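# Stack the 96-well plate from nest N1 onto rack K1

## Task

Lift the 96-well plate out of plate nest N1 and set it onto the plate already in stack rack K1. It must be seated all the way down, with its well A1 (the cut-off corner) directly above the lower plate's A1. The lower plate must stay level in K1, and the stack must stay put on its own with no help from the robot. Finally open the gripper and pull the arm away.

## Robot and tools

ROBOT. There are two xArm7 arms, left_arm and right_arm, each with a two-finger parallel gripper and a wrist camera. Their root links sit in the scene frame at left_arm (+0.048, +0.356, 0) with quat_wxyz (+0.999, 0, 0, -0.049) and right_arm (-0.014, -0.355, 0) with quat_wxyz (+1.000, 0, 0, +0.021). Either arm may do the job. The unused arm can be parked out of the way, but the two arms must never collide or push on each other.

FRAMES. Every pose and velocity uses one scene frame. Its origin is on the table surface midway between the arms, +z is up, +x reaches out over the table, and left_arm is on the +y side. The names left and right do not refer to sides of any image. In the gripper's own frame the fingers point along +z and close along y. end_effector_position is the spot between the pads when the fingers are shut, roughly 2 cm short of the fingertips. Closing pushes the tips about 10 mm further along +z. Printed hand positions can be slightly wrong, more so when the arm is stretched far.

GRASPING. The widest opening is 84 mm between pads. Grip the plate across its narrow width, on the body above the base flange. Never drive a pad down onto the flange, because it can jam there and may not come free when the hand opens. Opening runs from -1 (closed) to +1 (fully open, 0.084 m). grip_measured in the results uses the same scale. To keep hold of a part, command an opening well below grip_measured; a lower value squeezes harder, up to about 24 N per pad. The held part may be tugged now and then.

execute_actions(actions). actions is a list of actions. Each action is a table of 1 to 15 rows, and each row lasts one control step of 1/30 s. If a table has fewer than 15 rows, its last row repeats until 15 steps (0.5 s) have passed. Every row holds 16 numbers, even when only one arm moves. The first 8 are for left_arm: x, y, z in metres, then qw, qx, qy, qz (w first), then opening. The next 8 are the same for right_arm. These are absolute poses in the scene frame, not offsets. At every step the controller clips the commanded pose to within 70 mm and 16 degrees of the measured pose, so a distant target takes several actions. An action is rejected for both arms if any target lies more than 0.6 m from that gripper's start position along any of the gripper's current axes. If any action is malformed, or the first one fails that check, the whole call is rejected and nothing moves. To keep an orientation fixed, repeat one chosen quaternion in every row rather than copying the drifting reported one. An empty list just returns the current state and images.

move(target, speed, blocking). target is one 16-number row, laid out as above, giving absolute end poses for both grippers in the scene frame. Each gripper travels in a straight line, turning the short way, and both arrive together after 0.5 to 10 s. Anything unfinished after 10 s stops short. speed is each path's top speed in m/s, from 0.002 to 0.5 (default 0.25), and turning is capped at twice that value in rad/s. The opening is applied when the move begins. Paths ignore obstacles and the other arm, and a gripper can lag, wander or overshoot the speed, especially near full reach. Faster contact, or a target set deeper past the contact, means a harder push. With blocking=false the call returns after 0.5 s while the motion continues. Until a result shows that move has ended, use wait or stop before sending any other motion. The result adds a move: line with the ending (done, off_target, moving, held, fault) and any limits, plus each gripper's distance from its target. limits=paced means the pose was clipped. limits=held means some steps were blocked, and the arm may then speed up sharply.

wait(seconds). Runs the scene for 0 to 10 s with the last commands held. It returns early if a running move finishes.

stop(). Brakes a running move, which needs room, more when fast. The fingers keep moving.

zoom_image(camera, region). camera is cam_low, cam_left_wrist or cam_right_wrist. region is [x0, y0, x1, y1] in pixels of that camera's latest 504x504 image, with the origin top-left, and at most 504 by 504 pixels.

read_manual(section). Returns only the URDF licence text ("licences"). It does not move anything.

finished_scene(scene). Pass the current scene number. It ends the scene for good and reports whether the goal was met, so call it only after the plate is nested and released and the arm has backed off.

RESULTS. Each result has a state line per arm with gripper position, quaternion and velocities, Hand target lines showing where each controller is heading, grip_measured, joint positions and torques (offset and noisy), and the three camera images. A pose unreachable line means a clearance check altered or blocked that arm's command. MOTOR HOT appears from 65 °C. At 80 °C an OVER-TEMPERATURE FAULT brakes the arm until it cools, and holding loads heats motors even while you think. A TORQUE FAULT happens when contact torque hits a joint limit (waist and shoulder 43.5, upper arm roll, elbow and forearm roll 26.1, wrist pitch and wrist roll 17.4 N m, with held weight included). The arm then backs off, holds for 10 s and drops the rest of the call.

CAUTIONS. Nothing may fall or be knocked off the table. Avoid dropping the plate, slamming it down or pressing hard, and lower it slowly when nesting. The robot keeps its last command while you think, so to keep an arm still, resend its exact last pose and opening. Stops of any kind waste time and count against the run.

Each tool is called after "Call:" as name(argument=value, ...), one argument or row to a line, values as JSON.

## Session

Call:
execute_actions(
  actions=[],
)

Scene clock: 0.00 s.
left_arm: end_effector_position=(+0.1956, +0.0395, +0.1789) grip_measured=+1.00 end_effector_quat_wxyz=(+0.074, -0.498, +0.851, -0.151) end_effector_velocity=(-0.001, +0.000, -0.000) end_effector_angular_velocity=(+0.001, +0.002, -0.000) | right_arm: end_effector_position=(+0.3838, -0.3382, +0.2465) grip_measured=+1.00 end_effector_quat_wxyz=(-0.002, +1.000, +0.021, -0.005) end_effector_velocity=(+0.000, -0.001, +0.000) end_effector_angular_velocity=(-0.001, -0.000, -0.002)
Joint positions: left_arm=[-1.134 -0.562  0.011  0.367  0.329  0.68   0.627  0.084] | right_arm=[ 0.002 -0.247 -0.001  0.914  0.003  1.172 -0.001  0.084]
Joint velocities: left_arm=[-0.001  0.001 -0.001 -0.    -0.002  0.    -0.    -0.   ] | right_arm=[-0.001 -0.    -0.     0.    -0.001 -0.     0.001  0.   ]
Joint torques (N m, as the arm reports them, + toward a larger angle): no reading
Motor temperatures (°C, as the motors report them): left_arm=[28 27 31 33 28 34 30] | right_arm=[25 27 33 34 29 33 30]
Hand target (left_arm): +0.196, +0.039, +0.179; +0.074, -0.498, +0.851, -0.151
Hand target (right_arm): +0.384, -0.338, +0.247; -0.002, +1.000, +0.021, -0.005

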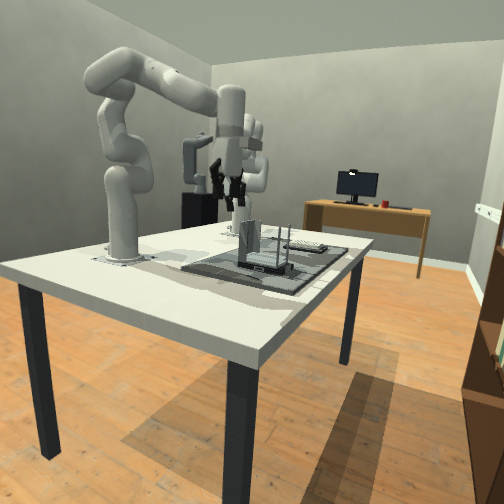

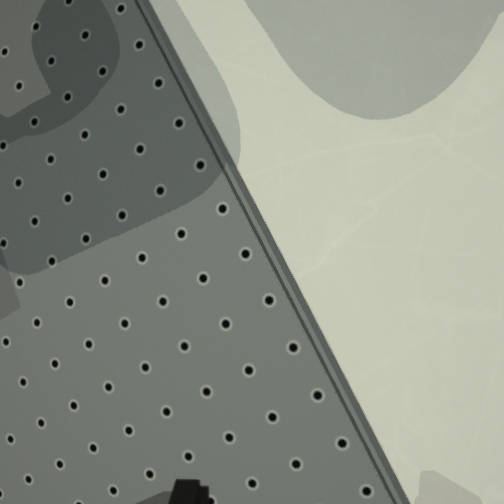

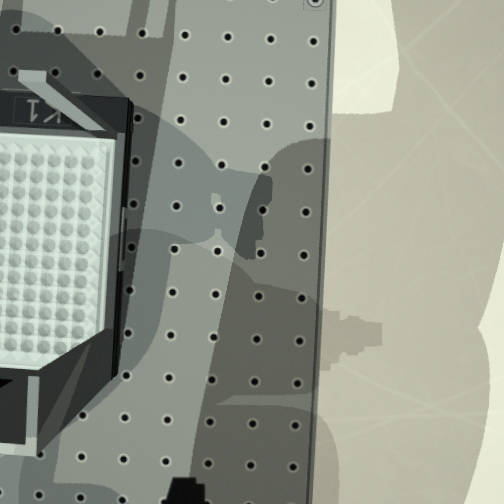

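Call:
move(
  target=[0.39,0.15,0.26,0,1,0,0,1,0.385,-0.225,0.32,0,1,0,0,1],
)

Scene clock: 8.70 s.
left_arm: end_effector_position=(+0.3897, +0.1500, +0.2601) grip_measured=+1.00 end_effector_quat_wxyz=(-0.001, +1.000, -0.001, +0.001) end_effector_velocity=(+0.001, +0.000, -0.000) end_effector_angular_velocity=(+0.001, +0.003, +0.007) | right_arm: end_effector_position=(+0.3851, -0.2254, +0.3199) grip_measured=+1.00 end_effector_quat_wxyz=(+0.001, +1.000, +0.000, -0.000) end_effector_velocity=(+0.000, +0.000, +0.000) end_effector_angular_velocity=(+0.000, -0.001, +0.000)
Joint positions: left_arm=[-0.601 -0.262  0.142  0.94   0.041  1.2   -0.576  0.084] | right_arm=[ 0.096 -0.205  0.159  1.166  0.032  1.37   0.287  0.084]
Joint velocities: left_arm=[ 0.     0.005  0.001  0.004 -0.001  0.003 -0.005  0.   ] | right_arm=[ 0.     0.001  0.     0.001 -0.    -0.     0.001  0.   ]
Joint torques (N m, as the arm reports them, + toward a larger angle): left_arm=[  0.56 -17.91  -0.05  14.12   0.83  -1.46  -0.2 ] | right_arm=[  1.24 -14.54  -0.61  20.83   0.34  -2.61   0.11]
Motor temperatures (°C, as the motors report them): left_arm=[28 27 31 36 28 34 30] | right_arm=[25 27 33 37 29 33 30]
Hand target (left_arm): +0.390, +0.150, +0.260; -0.001, +1.000, -0.000, +0.001
Hand target (right_arm): +0.385, -0.225, +0.320; +0.001, +1.000, +0.000, -0.000
Off the commanded pose (left_arm): 0.000 m, 0 deg.
Off the commanded pose (right_arm): 0.000 m, 0 deg.
move: done

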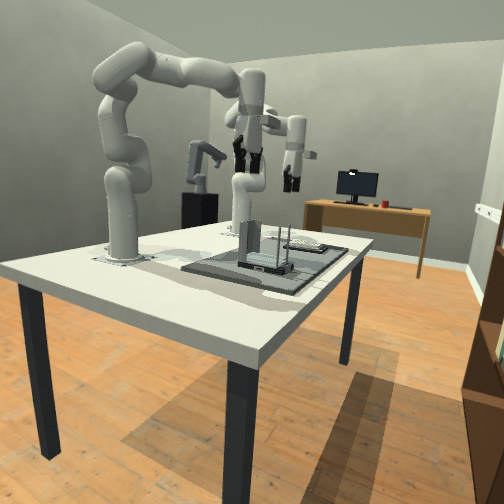

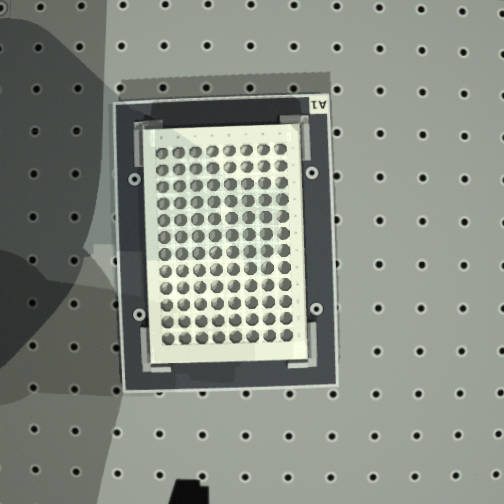

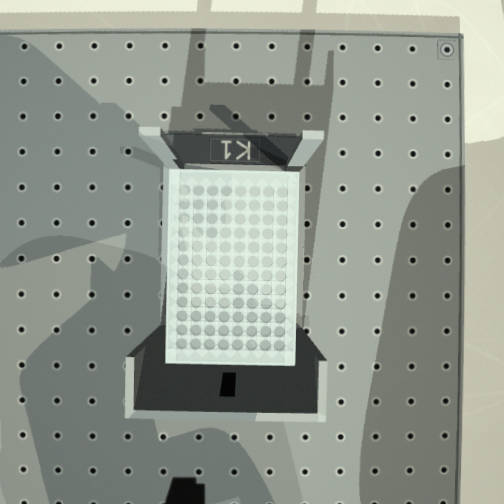

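Call:
zoom_image(
  camera="cam_left_wrist",
  region=[100,90,350,390],
)

Call:
zoom_image(
  camera="cam_right_wrist",
  region=[150,150,320,250],
)

Call:
zoom_image(
  camera="cam_right_wrist",
  region=[150,280,320,380],
)

Region (100, 90, 350, 390) of cam_left_wrist's 504x504 image, scaled by 1.680, with more detail than that image has.

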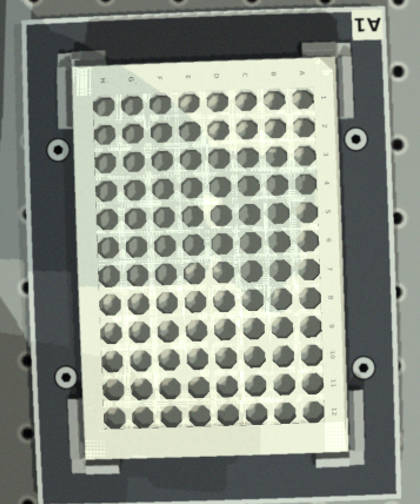

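Region (150, 150, 320, 250) of cam_right_wrist's 504x504 image, scaled by 2.965, with more detail than that image has; it fills the top 296 rows of this view, and the rest is white.

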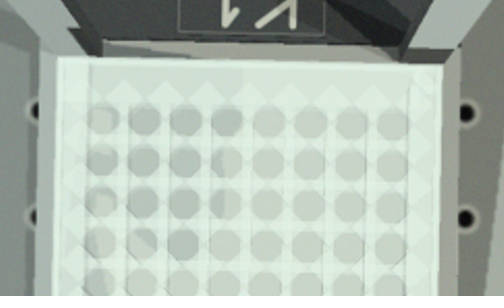

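Region (150, 280, 320, 380) of cam_right_wrist's 504x504 image, scaled by 2.965, with more detail than that image has; it fills the top 296 rows of this view, and the rest is white.

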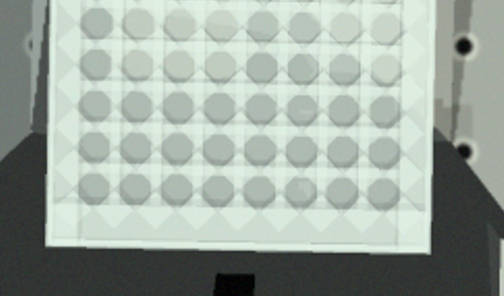

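Call:
zoom_image(
  camera="cam_right_wrist",
  region=[270,160,310,200],
)

Call:
move(
  target=[0.4653,0.1984,0.075,0,1,0.0175,0,1,0.2,-0.52,0.25,0,1,0,0,1],
)

Call:
execute_actions(
  actions=[],
)

Region (270, 160, 310, 200) of cam_right_wrist's 504x504 image, scaled by 12.600, with more detail than that image has.

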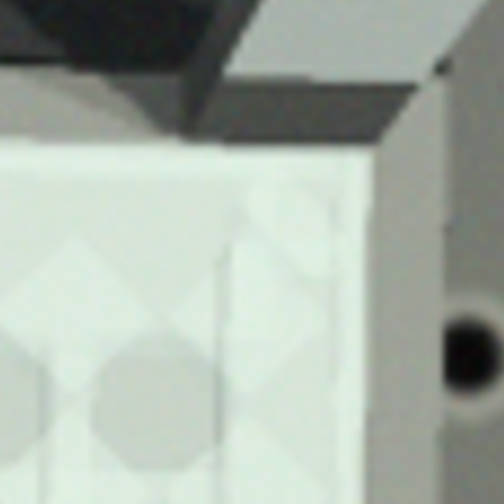

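Scene clock: 23.40 s.
left_arm: end_effector_position=(+0.4663, +0.1975, +0.0753) grip_measured=+1.00 end_effector_quat_wxyz=(+0.000, +1.000, +0.017, +0.000) end_effector_velocity=(-0.001, +0.001, -0.002) end_effector_angular_velocity=(+0.002, +0.003, +0.001) | right_arm: end_effector_position=(+0.2009, -0.5186, +0.2502) grip_measured=+1.00 end_effector_quat_wxyz=(-0.002, +1.000, +0.001, +0.001) end_effector_velocity=(-0.001, -0.002, -0.000) end_effector_angular_velocity=(+0.002, -0.000, -0.004)
Joint positions: left_arm=[-0.511  0.165  0.248  0.827 -0.065  0.667 -0.349  0.084] | right_arm=[-0.221 -0.793 -0.364  0.572 -0.26   1.338 -0.382  0.084]
Joint velocities: left_arm=[ 0.001  0.003  0.001 -0.002 -0.001 -0.002  0.002  0.   ] | right_arm=[-0.004 -0.    -0.006  0.    -0.002  0.    -0.004  0.   ]
Joint torques (N m, as the arm reports them, + toward a larger angle): left_arm=[  1.07 -26.87   1.24  12.03   0.82  -1.52  -0.23] | right_arm=[ 1.9  -0.66  3.91 20.21  1.46 -2.98  0.14]
Motor temperatures (°C, as the motors report them): left_arm=[28 28 31 38 28 34 30] | right_arm=[25 28 33 39 29 33 30]
Hand target (left_arm): +0.466, +0.198, +0.075; -0.000, +1.000, +0.017, +0.000
Hand target (right_arm): +0.201, -0.519, +0.250; -0.002, +1.000, +0.001, +0.001
Off the commanded pose (left_arm): 0.001 m, 0 deg.
Off the commanded pose (right_arm): 0.002 m, 0 deg.
move: done

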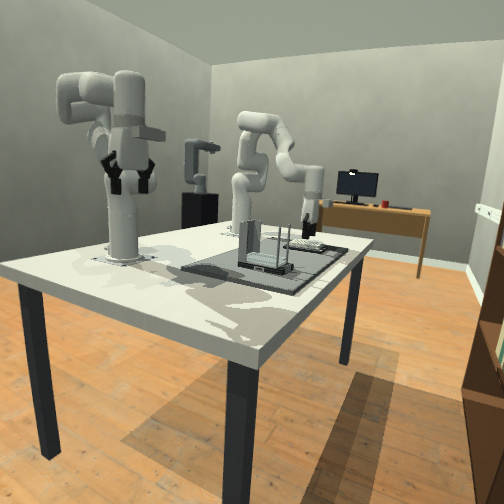

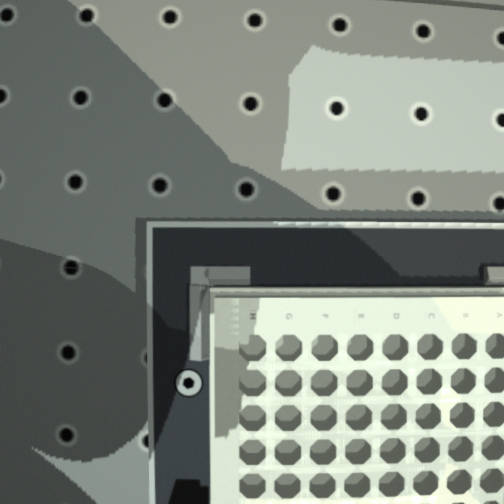

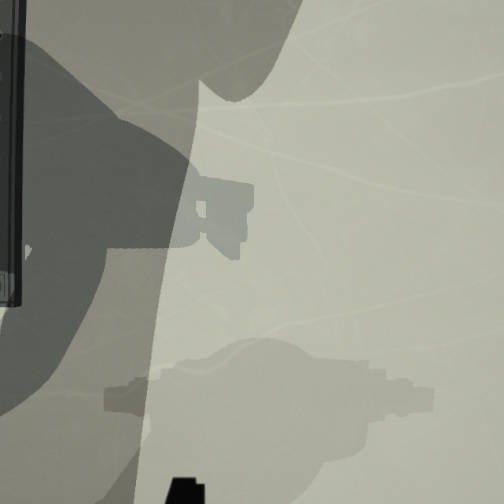

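Scene clock: 23.40 s.
left_arm: end_effector_position=(+0.4663, +0.1975, +0.0753) grip_measured=+1.00 end_effector_quat_wxyz=(+0.000, +1.000, +0.017, +0.000) end_effector_velocity=(-0.001, +0.001, -0.002) end_effector_angular_velocity=(+0.002, +0.003, +0.001) | right_arm: end_effector_position=(+0.2009, -0.5186, +0.2502) grip_measured=+1.00 end_effector_quat_wxyz=(-0.002, +1.000, +0.001, +0.001) end_effector_velocity=(-0.001, -0.002, -0.000) end_effector_angular_velocity=(+0.002, -0.000, -0.004)
Joint positions: left_arm=[-0.511  0.165  0.248  0.827 -0.065  0.667 -0.349  0.084] | right_arm=[-0.221 -0.793 -0.364  0.572 -0.26   1.338 -0.382  0.084]
Joint velocities: left_arm=[ 0.001  0.003  0.001 -0.002 -0.001 -0.002  0.002  0.   ] | right_arm=[-0.004 -0.    -0.006  0.    -0.002  0.    -0.004  0.   ]
Joint torques (N m, as the arm reports them, + toward a larger angle): left_arm=[  1.07 -26.87   1.24  12.03   0.82  -1.52  -0.23] | right_arm=[ 1.9  -0.66  3.91 20.21  1.46 -2.98  0.14]
Motor temperatures (°C, as the motors report them): left_arm=[28 28 31 38 28 34 30] | right_arm=[25 28 33 39 29 33 30]
Hand target (left_arm): +0.466, +0.198, +0.075; -0.000, +1.000, +0.017, +0.000
Hand target (right_arm): +0.201, -0.519, +0.250; -0.002, +1.000, +0.001, +0.001
Off the commanded pose (left_arm): 0.001 m, 0 deg.
Off the commanded pose (right_arm): 0.002 m, 0 deg.

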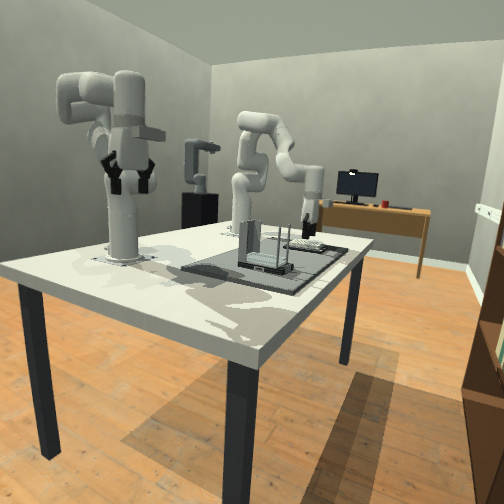

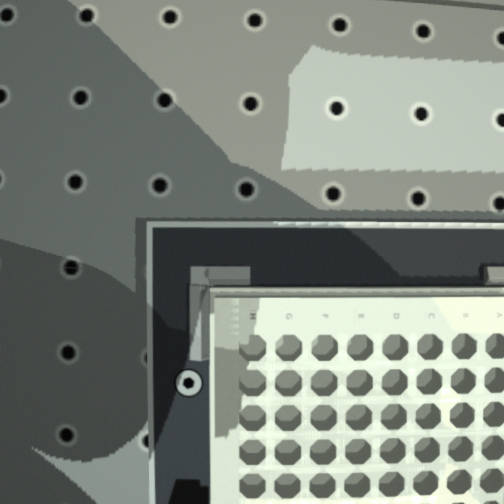

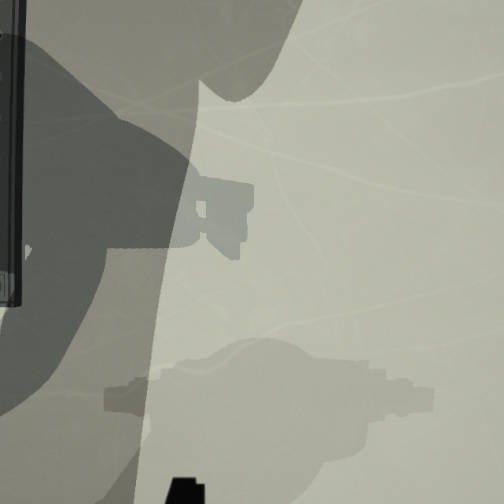

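Call:
move(
  target=[0.464,0.1989,0.06,0,1,0.0175,0,1,0.2,-0.52,0.25,0,1,0,0,1],
  speed=0.04,
)

Scene clock: 30.53 s.
left_arm: end_effector_position=(+0.4641, +0.1988, +0.0601) grip_measured=+1.00 end_effector_quat_wxyz=(+0.000, +1.000, +0.017, +0.000) end_effector_velocity=(+0.001, -0.001, +0.000) end_effector_angular_velocity=(-0.002, -0.004, -0.002) | right_arm: end_effector_position=(+0.2000, -0.5200, +0.2500) grip_measured=+1.00 end_effector_quat_wxyz=(-0.000, +1.000, -0.000, +0.000) end_effector_velocity=(+0.000, +0.000, +0.000) end_effector_angular_velocity=(-0.000, -0.001, +0.002)
Joint positions: left_arm=[-0.507  0.195  0.244  0.811 -0.08   0.623 -0.337  0.084] | right_arm=[-0.224 -0.793 -0.364  0.572 -0.264  1.338 -0.382  0.084]
Joint velocities: left_arm=[-0.001  0.001 -0.     0.001 -0.001 -0.004  0.001  0.   ] | right_arm=[ 0.001  0.     0.001  0.     0.    -0.001 -0.001 -0.   ]
Joint torques (N m, as the arm reports them, + toward a larger angle): left_arm=[  0.87 -27.38   1.18  11.51   0.69  -1.43  -0.19] | right_arm=[ 2.1  -1.86  3.58 20.71  0.8  -2.69  0.5 ]
Motor temperatures (°C, as the motors report them): left_arm=[28 28 31 38 28 34 30] | right_arm=[25 27 33 40 29 33 30]
Hand target (left_arm): +0.464, +0.199, +0.060; +0.000, +1.000, +0.017, +0.000
Hand target (right_arm): +0.200, -0.520, +0.250; -0.000, +1.000, -0.000, +0.000
Off the commanded pose (left_arm): 0.000 m, 0 deg.
Off the commanded pose (right_arm): 0.000 m, 0 deg.
move: done

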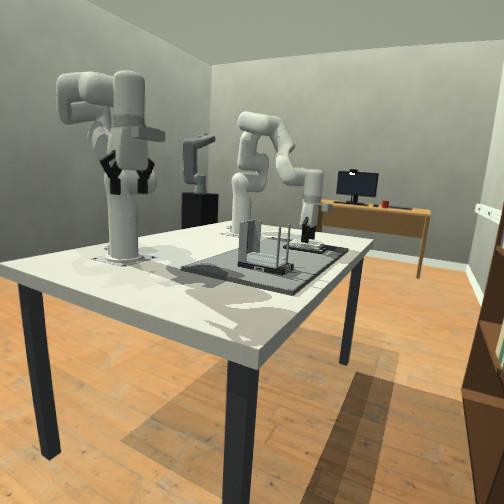

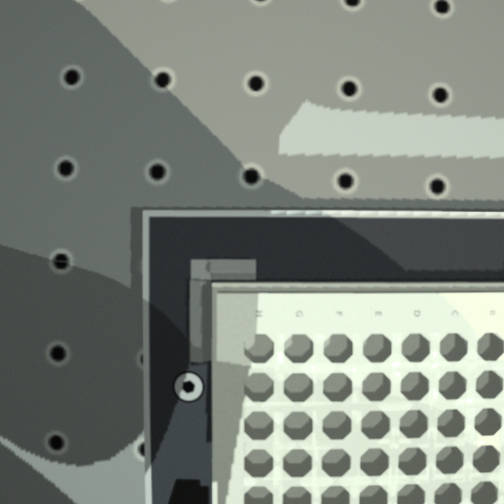

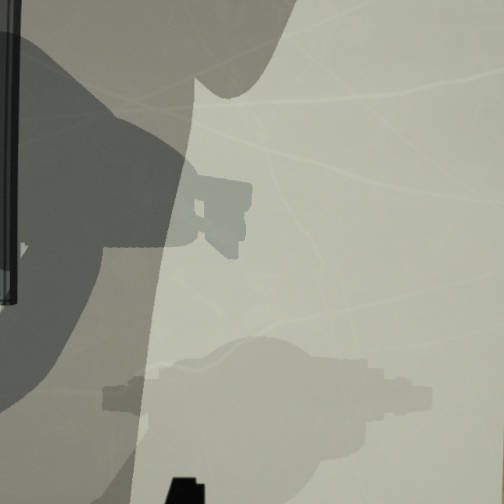

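Call:
move(
  target=[0.464,0.1989,0.0445,0,1,0.0175,0,1,0.2,-0.52,0.25,0,1,0,0,1],
  speed=0.03,
)

Call:
move(
  target=[0.464,0.1989,0.0445,0,1,0.0175,0,0.4,0.2,-0.52,0.25,0,1,0,0,1],
)

Call:
move(
  target=[0.464,0.1989,0.065,0,1,0.0175,0,0.3,0.2,-0.52,0.25,0,1,0,0,1],
  speed=0.04,
)

Scene clock: 36.40 s.
left_arm: end_effector_position=(+0.4641, +0.1988, +0.0446) grip_measured=+1.00 end_effector_quat_wxyz=(+0.000, +1.000, +0.017, +0.000) end_effector_velocity=(+0.001, -0.001, +0.000) end_effector_angular_velocity=(-0.002, -0.003, -0.001) | right_arm: end_effector_position=(+0.2000, -0.5200, +0.2500) grip_measured=+1.00 end_effector_quat_wxyz=(-0.000, +1.000, +0.000, -0.000) end_effector_velocity=(+0.000, +0.000, -0.000) end_effector_angular_velocity=(-0.000, +0.000, +0.000)
Joint positions: left_arm=[-0.502  0.233  0.236  0.805 -0.099  0.58  -0.323  0.084] | right_arm=[-0.224 -0.793 -0.364  0.572 -0.264  1.338 -0.382  0.084]
Joint velocities: left_arm=[-0.     0.002 -0.001  0.001 -0.002 -0.004  0.002 -0.   ] | right_arm=[-0.     0.     0.001 -0.001  0.    -0.001 -0.     0.   ]
Joint torques (N m, as the arm reports them, + toward a larger angle): left_arm=[  1.08 -27.38   1.51  10.9    0.91  -1.53  -0.17] | right_arm=[ 1.84 -1.76  3.88 20.84  0.52 -2.68  0.35]
Motor temperatures (°C, as the motors report them): left_arm=[28 28 31 38 28 34 30] | right_arm=[25 27 33 41 29 33 30]
Hand target (left_arm): +0.464, +0.199, +0.044; +0.000, +1.000, +0.017, +0.000
Hand target (right_arm): +0.200, -0.520, +0.250; -0.000, +1.000, -0.000, -0.000
Off the commanded pose (left_arm): 0.000 m, 0 deg.
Off the commanded pose (right_arm): 0.000 m, 0 deg.
move: done

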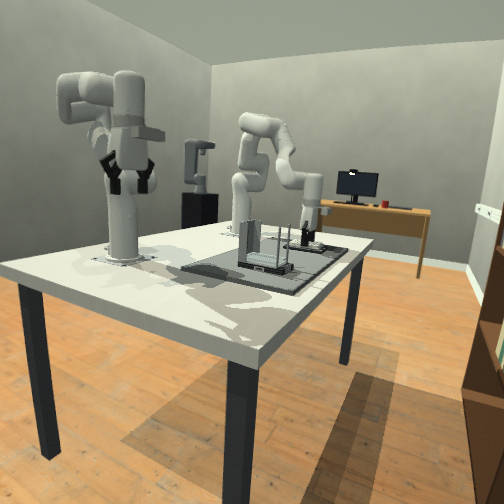

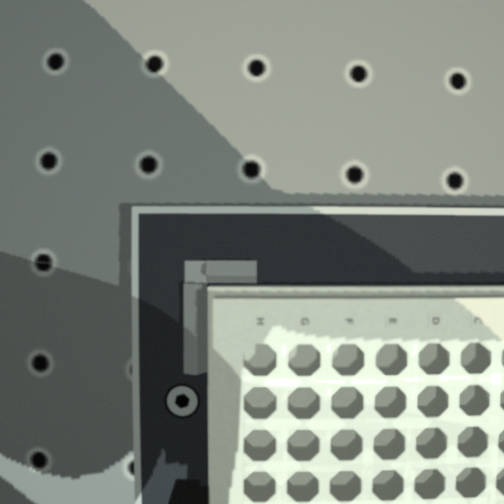

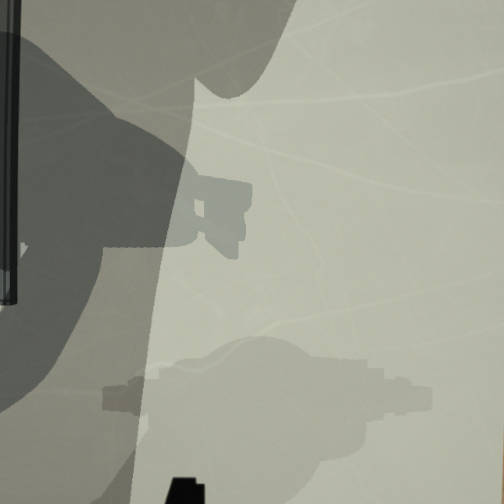

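Scene clock: 37.10 s.
left_arm: end_effector_position=(+0.4642, +0.1987, +0.0447) grip_measured=+0.93 end_effector_quat_wxyz=(+0.000, +1.000, +0.017, +0.000) end_effector_velocity=(-0.001, -0.000, -0.001) end_effector_angular_velocity=(+0.001, +0.002, -0.003) | right_arm: end_effector_position=(+0.2000, -0.5200, +0.2500) grip_measured=+1.00 end_effector_quat_wxyz=(+0.000, +1.000, +0.000, +0.000) end_effector_velocity=(-0.000, -0.001, +0.000) end_effector_angular_velocity=(-0.001, -0.000, -0.003)
Joint positions: left_arm=[-0.502  0.233  0.236  0.805 -0.099  0.58  -0.323  0.082] | right_arm=[-0.224 -0.793 -0.364  0.572 -0.264  1.338 -0.382  0.084]
Joint velocities: left_arm=[-0.002 -0.    -0.001 -0.003  0.001 -0.    -0.     0.   ] | right_arm=[-0.001  0.     0.     0.    -0.001 -0.     0.002  0.   ]
Joint torques (N m, as the arm reports them, + toward a larger angle): left_arm=[  1.47 -25.46   1.58   9.57   0.89  -1.1   -0.38] | right_arm=[ 1.57 -1.58  3.65 20.61  0.55 -2.94  0.46]
Motor temperatures (°C, as the motors report them): left_arm=[28 28 31 38 28 34 30] | right_arm=[25 27 33 41 29 33 30]
Hand target (left_arm): +0.464, +0.199, +0.044; -0.000, +1.000, +0.017, +0.000
Hand target (right_arm): +0.200, -0.520, +0.250; -0.000, +1.000, +0.000, +0.000
Off the commanded pose (left_arm): 0.000 m, 0 deg.
Off the commanded pose (right_arm): 0.000 m, 0 deg.
move: done

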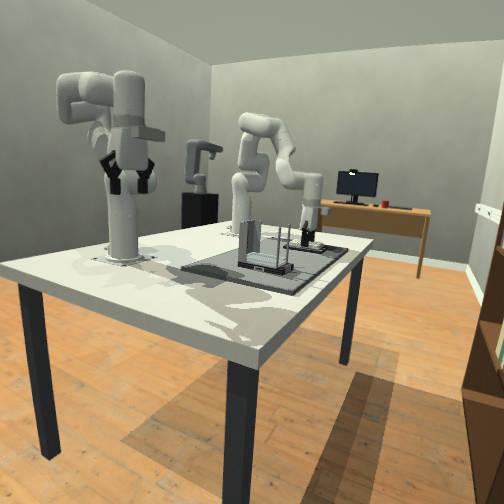

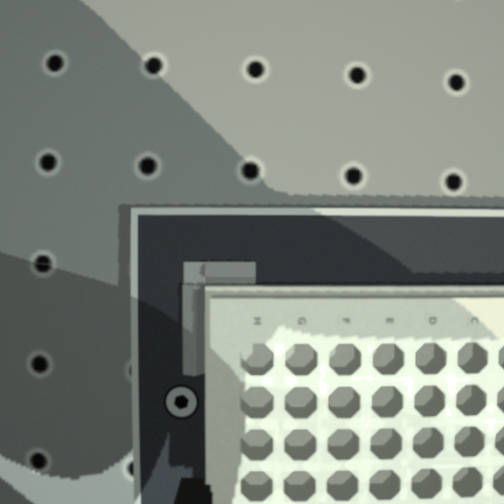

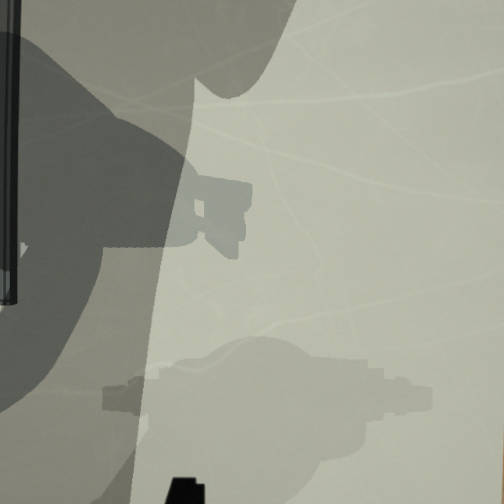

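Scene clock: 37.93 s.
left_arm: end_effector_position=(+0.4638, +0.1990, +0.0648) grip_measured=+0.93 end_effector_quat_wxyz=(-0.000, +1.000, +0.018, -0.000) end_effector_velocity=(+0.000, +0.000, +0.001) end_effector_angular_velocity=(+0.001, +0.000, +0.000) | right_arm: end_effector_position=(+0.2000, -0.5200, +0.2500) grip_measured=+1.00 end_effector_quat_wxyz=(-0.000, +1.000, -0.000, -0.000) end_effector_velocity=(-0.000, -0.000, -0.000) end_effector_angular_velocity=(+0.000, +0.000, -0.001)
Joint positions: left_arm=[-0.508  0.182  0.246  0.812 -0.074  0.637 -0.341  0.082] | right_arm=[-0.224 -0.793 -0.364  0.572 -0.264  1.338 -0.382  0.084]
Joint velocities: left_arm=[-0.    -0.001  0.001  0.001  0.002  0.003 -0.001 -0.   ] | right_arm=[-0.001  0.     0.    -0.    -0.     0.     0.     0.   ]
Joint torques (N m, as the arm reports them, + toward a larger angle): left_arm=[  0.93 -26.81   1.28  11.67   0.76  -1.44  -0.31] | right_arm=[ 1.49 -1.45  3.96 20.6   1.07 -2.7   0.46]
Motor temperatures (°C, as the motors report them): left_arm=[28 28 31 38 28 34 30] | right_arm=[25 27 33 41 29 33 30]
Hand target (left_arm): +0.464, +0.199, +0.065; -0.000, +1.000, +0.018, -0.000
Hand target (right_arm): +0.200, -0.520, +0.250; +0.000, +1.000, +0.000, -0.000
Off the commanded pose (left_arm): 0.000 m, 0 deg.
Off the commanded pose (right_arm): 0.000 m, 0 deg.
move: done

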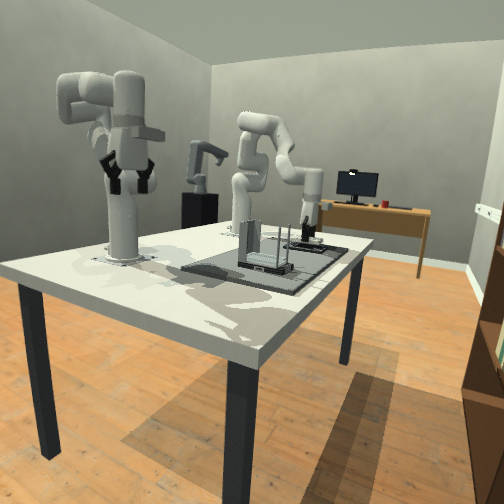

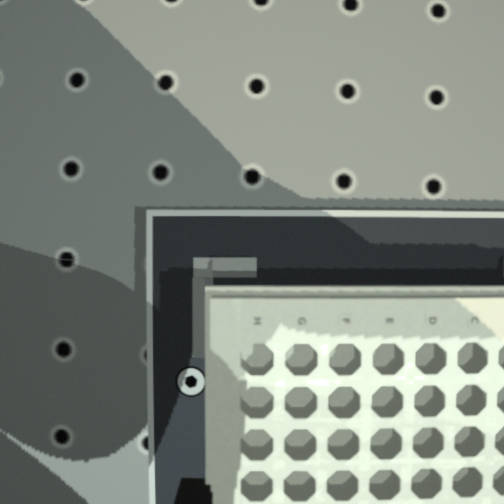

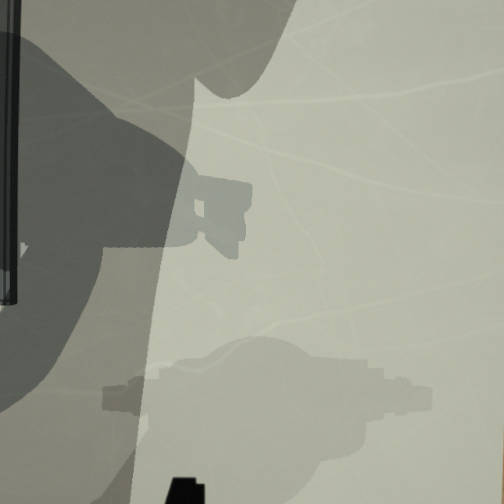

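Call:
move(
  target=[0.455,0.08,0.2,0,1,0,0,0.3,0.2,-0.52,0.25,0,1,0,0,1],
)

Call:
move(
  target=[0.445,-0.186,0.19,0,1,-0.021,0,0.3,0.2,-0.52,0.25,0,1,0,0,1],
)

Call:
wait(
  seconds=0.5,
)

Call:
zoom_image(
  camera="cam_left_wrist",
  region=[170,190,504,380],
)

Scene clock: 51.93 s.
left_arm: end_effector_position=(+0.4541, +0.0813, +0.1994) grip_measured=+0.93 end_effector_quat_wxyz=(-0.000, +1.000, +0.001, -0.001) end_effector_velocity=(+0.000, -0.004, +0.006) end_effector_angular_velocity=(-0.003, -0.004, -0.004) | right_arm: end_effector_position=(+0.2000, -0.5200, +0.2500) grip_measured=+1.00 end_effector_quat_wxyz=(+0.000, +1.000, +0.000, -0.000) end_effector_velocity=(+0.000, +0.000, +0.000) end_effector_angular_velocity=(+0.001, -0.000, +0.001)
Joint positions: left_arm=[-0.642  0.093  0.152  1.142 -0.016  1.053 -0.583  0.082] | right_arm=[-0.224 -0.793 -0.364  0.572 -0.264  1.338 -0.382  0.084]
Joint velocities: left_arm=[-0.003 -0.001 -0.003  0.015  0.     0.011 -0.003  0.   ] | right_arm=[-0.     0.     0.001 -0.     0.001 -0.    -0.001  0.   ]
Joint torques (N m, as the arm reports them, + toward a larger angle): left_arm=[  1.02 -28.56   0.55  14.13   0.58  -1.51  -0.33] | right_arm=[ 1.4  -1.62  3.85 21.    0.42 -2.59  0.05]
Motor temperatures (°C, as the motors report them): left_arm=[28 28 31 39 28 34 30] | right_arm=[25 27 33 41 29 33 30]
Hand target (left_arm): +0.454, +0.080, +0.200; +0.000, +1.000, -0.000, -0.000
Hand target (right_arm): +0.200, -0.520, +0.250; -0.000, +1.000, +0.000, -0.000
Off the commanded pose (left_arm): 0.002 m, 0 deg.
Off the commanded pose (right_arm): 0.000 m, 0 deg.
move: done

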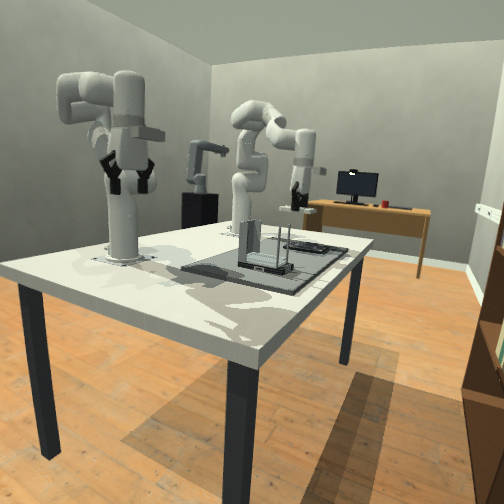

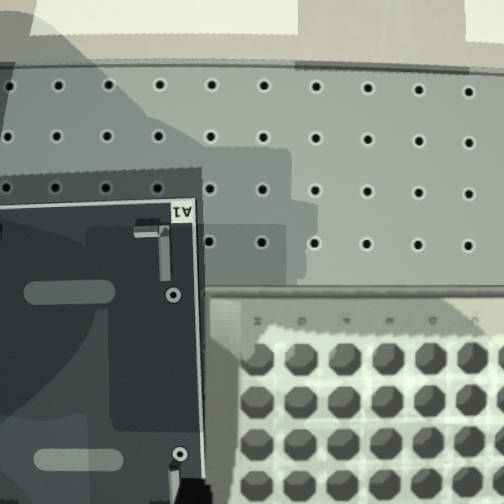

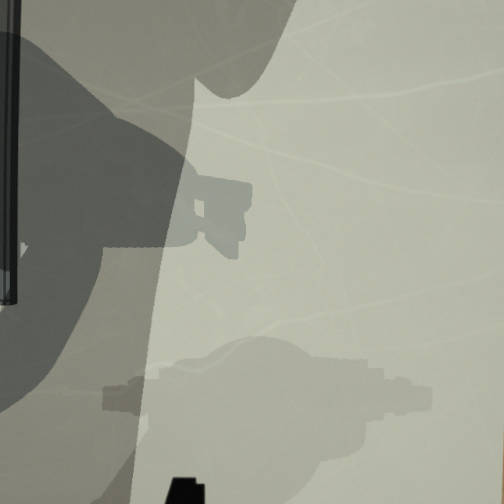

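Scene clock: 53.63 s.
left_arm: end_effector_position=(+0.4445, -0.1856, +0.1909) grip_measured=+0.93 end_effector_quat_wxyz=(+0.001, +1.000, -0.021, +0.000) end_effector_velocity=(-0.000, -0.002, -0.000) end_effector_angular_velocity=(+0.006, +0.008, -0.001) | right_arm: end_effector_position=(+0.2000, -0.5200, +0.2500) grip_measured=+1.00 end_effector_quat_wxyz=(+0.000, +1.000, +0.000, -0.000) end_effector_velocity=(-0.000, +0.000, -0.000) end_effector_angular_velocity=(-0.000, +0.000, -0.001)
Joint positions: left_arm=[-0.846  0.783  0.012  2.144 -0.01   1.36  -0.892  0.082] | right_arm=[-0.224 -0.793 -0.364  0.572 -0.264  1.338 -0.382  0.084]
Joint velocities: left_arm=[ 0.     0.023 -0.002  0.041 -0.002  0.028 -0.     0.   ] | right_arm=[-0.001 -0.     0.001 -0.     0.     0.     0.001  0.   ]
Joint torques (N m, as the arm reports them, + toward a larger angle): left_arm=[  1.07 -47.06   0.62  14.43   0.66  -1.67  -0.14] | right_arm=[ 2.14 -1.73  3.94 20.58  0.66 -2.56  0.28]
Motor temperatures (°C, as the motors report them): left_arm=[28 28 31 39 28 34 30] | right_arm=[25 27 33 41 29 33 30]
Hand target (left_arm): +0.444, -0.186, +0.191; +0.000, +1.000, -0.021, -0.000
Hand target (right_arm): +0.200, -0.520, +0.250; -0.000, +1.000, +0.000, +0.000
Off the commanded pose (left_arm): 0.001 m, 0 deg.
Off the commanded pose (right_arm): 0.000 m, 0 deg.
move: done

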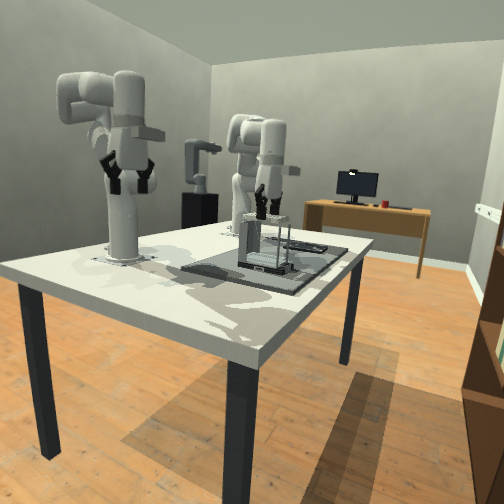

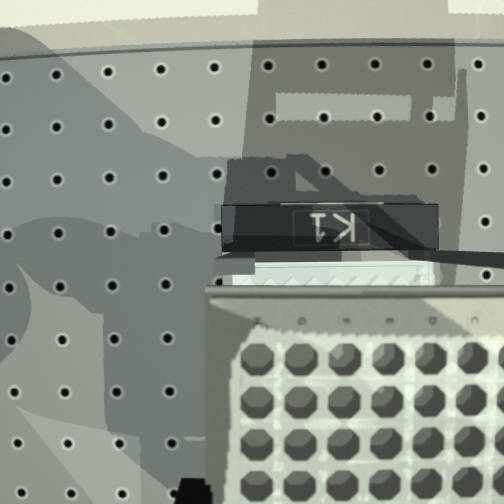

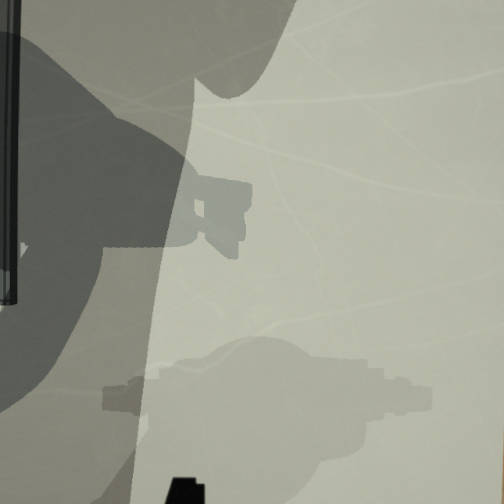

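Scene clock: 54.13 s.
left_arm: end_effector_position=(+0.4444, -0.1859, +0.1907) grip_measured=+0.93 end_effector_quat_wxyz=(+0.000, +1.000, -0.021, -0.000) end_effector_velocity=(+0.000, -0.001, +0.001) end_effector_angular_velocity=(-0.003, -0.001, -0.000) | right_arm: end_effector_position=(+0.2000, -0.5200, +0.2500) grip_measured=+1.00 end_effector_quat_wxyz=(-0.000, +1.000, +0.000, +0.000) end_effector_velocity=(-0.000, -0.000, -0.000) end_effector_angular_velocity=(+0.001, +0.000, -0.001)
Joint positions: left_arm=[-0.846  0.785  0.012  2.148 -0.01   1.363 -0.892  0.082] | right_arm=[-0.224 -0.793 -0.364  0.572 -0.264  1.338 -0.382  0.084]
Joint velocities: left_arm=[-0.001 -0.001  0.     0.    -0.001 -0.002  0.    -0.   ] | right_arm=[-0.001 -0.    -0.001 -0.001  0.     0.001 -0.001 -0.   ]
Joint torques (N m, as the arm reports them, + toward a larger angle): left_arm=[  0.88 -46.81   0.28  14.46   0.63  -1.4   -0.06] | right_arm=[ 2.62 -1.67  4.04 20.07  0.46 -2.66  0.27]
Motor temperatures (°C, as the motors report them): left_arm=[28 29 31 39 28 34 30] | right_arm=[25 27 33 41 29 33 30]
Hand target (left_arm): +0.444, -0.186, +0.191; +0.000, +1.000, -0.021, -0.000
Hand target (right_arm): +0.200, -0.520, +0.250; -0.000, +1.000, +0.000, +0.000
Off the commanded pose (left_arm): 0.001 m, 0 deg.
Off the commanded pose (right_arm): 0.000 m, 0 deg.
wait: 0.50 s; at rest by 0.17 s

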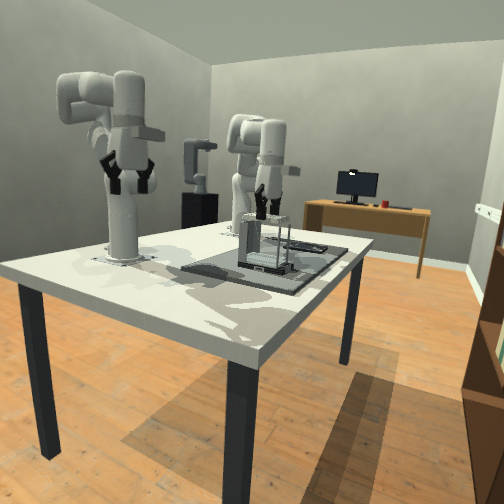

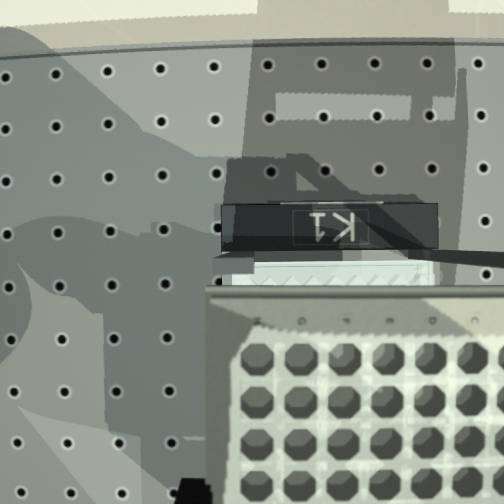

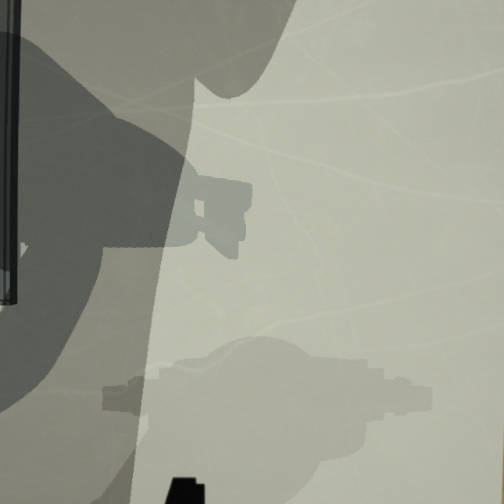

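Region (170, 190, 504, 380) of cam_left_wrist's 504x504 image, scaled by 1.509, with more detail than that image has; it fills the top 287 rows of this view, and the rest is white.

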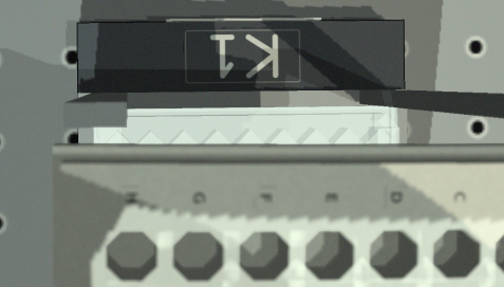

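Call:
move(
  target=[0.4455,-0.1864,0.17,0,1,-0.0166,0,0.3,0.2,-0.52,0.25,0,1,0,0,1],
  speed=0.03,
)

Call:
zoom_image(
  camera="cam_left_wrist",
  region=[170,190,504,380],
)

Call:
zoom_image(
  camera="cam_low",
  region=[225,190,315,285],
)

Scene clock: 60.83 s.
left_arm: end_effector_position=(+0.4449, -0.1875, +0.1706) grip_measured=+0.93 end_effector_quat_wxyz=(+0.001, +1.000, -0.017, -0.000) end_effector_velocity=(-0.000, +0.000, -0.002) end_effector_angular_velocity=(+0.003, -0.000, -0.001) | right_arm: end_effector_position=(+0.2000, -0.5200, +0.2500) grip_measured=+1.00 end_effector_quat_wxyz=(-0.000, +1.000, +0.000, -0.000) end_effector_velocity=(-0.000, +0.000, -0.000) end_effector_angular_velocity=(+0.001, +0.001, +0.000)
Joint positions: left_arm=[-0.847  0.793  0.013  2.104 -0.011  1.309 -0.9    0.082] | right_arm=[-0.224 -0.793 -0.364  0.572 -0.264  1.338 -0.382  0.084]
Joint velocities: left_arm=[-0.001  0.001 -0.001 -0.002  0.003 -0.001 -0.     0.   ] | right_arm=[ 0.002 -0.    -0.001 -0.001 -0.     0.001  0.001 -0.   ]
Joint torques (N m, as the arm reports them, + toward a larger angle): left_arm=[  2.06 -42.99   1.63  12.02   1.62  -0.33   0.2 ] | right_arm=[ 2.19 -1.07  3.73 20.74  0.44 -2.59  0.1 ]
Motor temperatures (°C, as the motors report them): left_arm=[28 29 31 40 28 34 30] | right_arm=[25 27 33 41 29 33 30]
Hand target (left_arm): +0.446, -0.186, +0.170; +0.000, +1.000, -0.017, -0.000
Hand target (right_arm): +0.200, -0.520, +0.250; +0.000, +1.000, -0.000, +0.000
Off the commanded pose (left_arm): 0.001 m, 0 deg.
Off the commanded pose (right_arm): 0.000 m, 0 deg.
move: done

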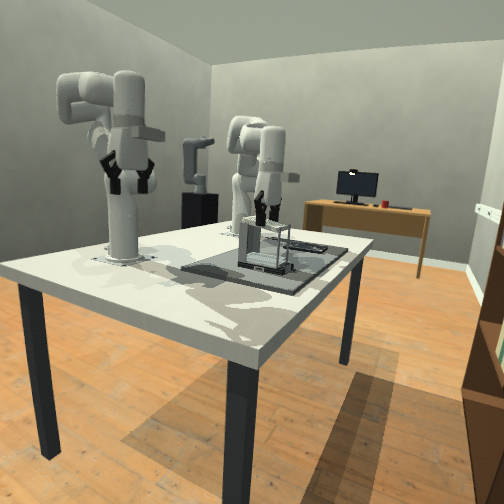

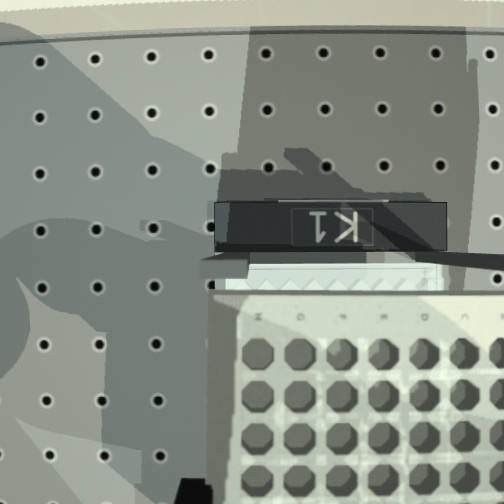

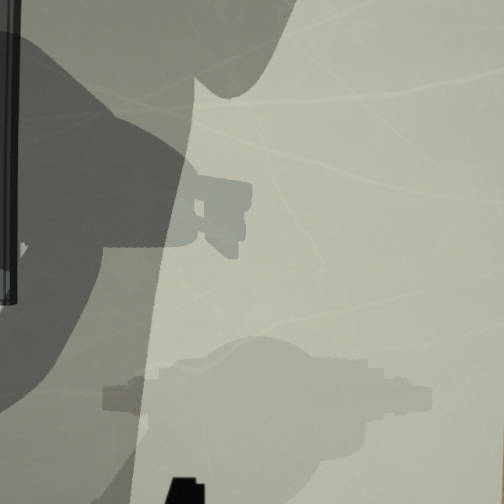

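Region (170, 190, 504, 380) of cam_left_wrist's 504x504 image, scaled by 1.509, with more detail than that image has; it fills the top 287 rows of this view, and the rest is white.

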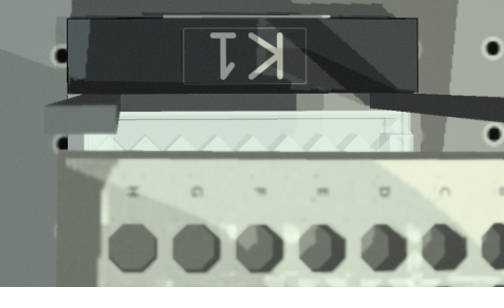

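Region (225, 190, 315, 285) of cam_low's 504x504 image, scaled by 5.305, with more detail than that image has; it fills the left 477 columns of this view, and the rest is white.

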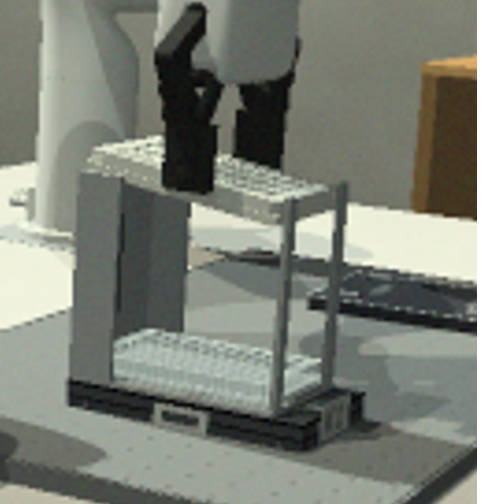

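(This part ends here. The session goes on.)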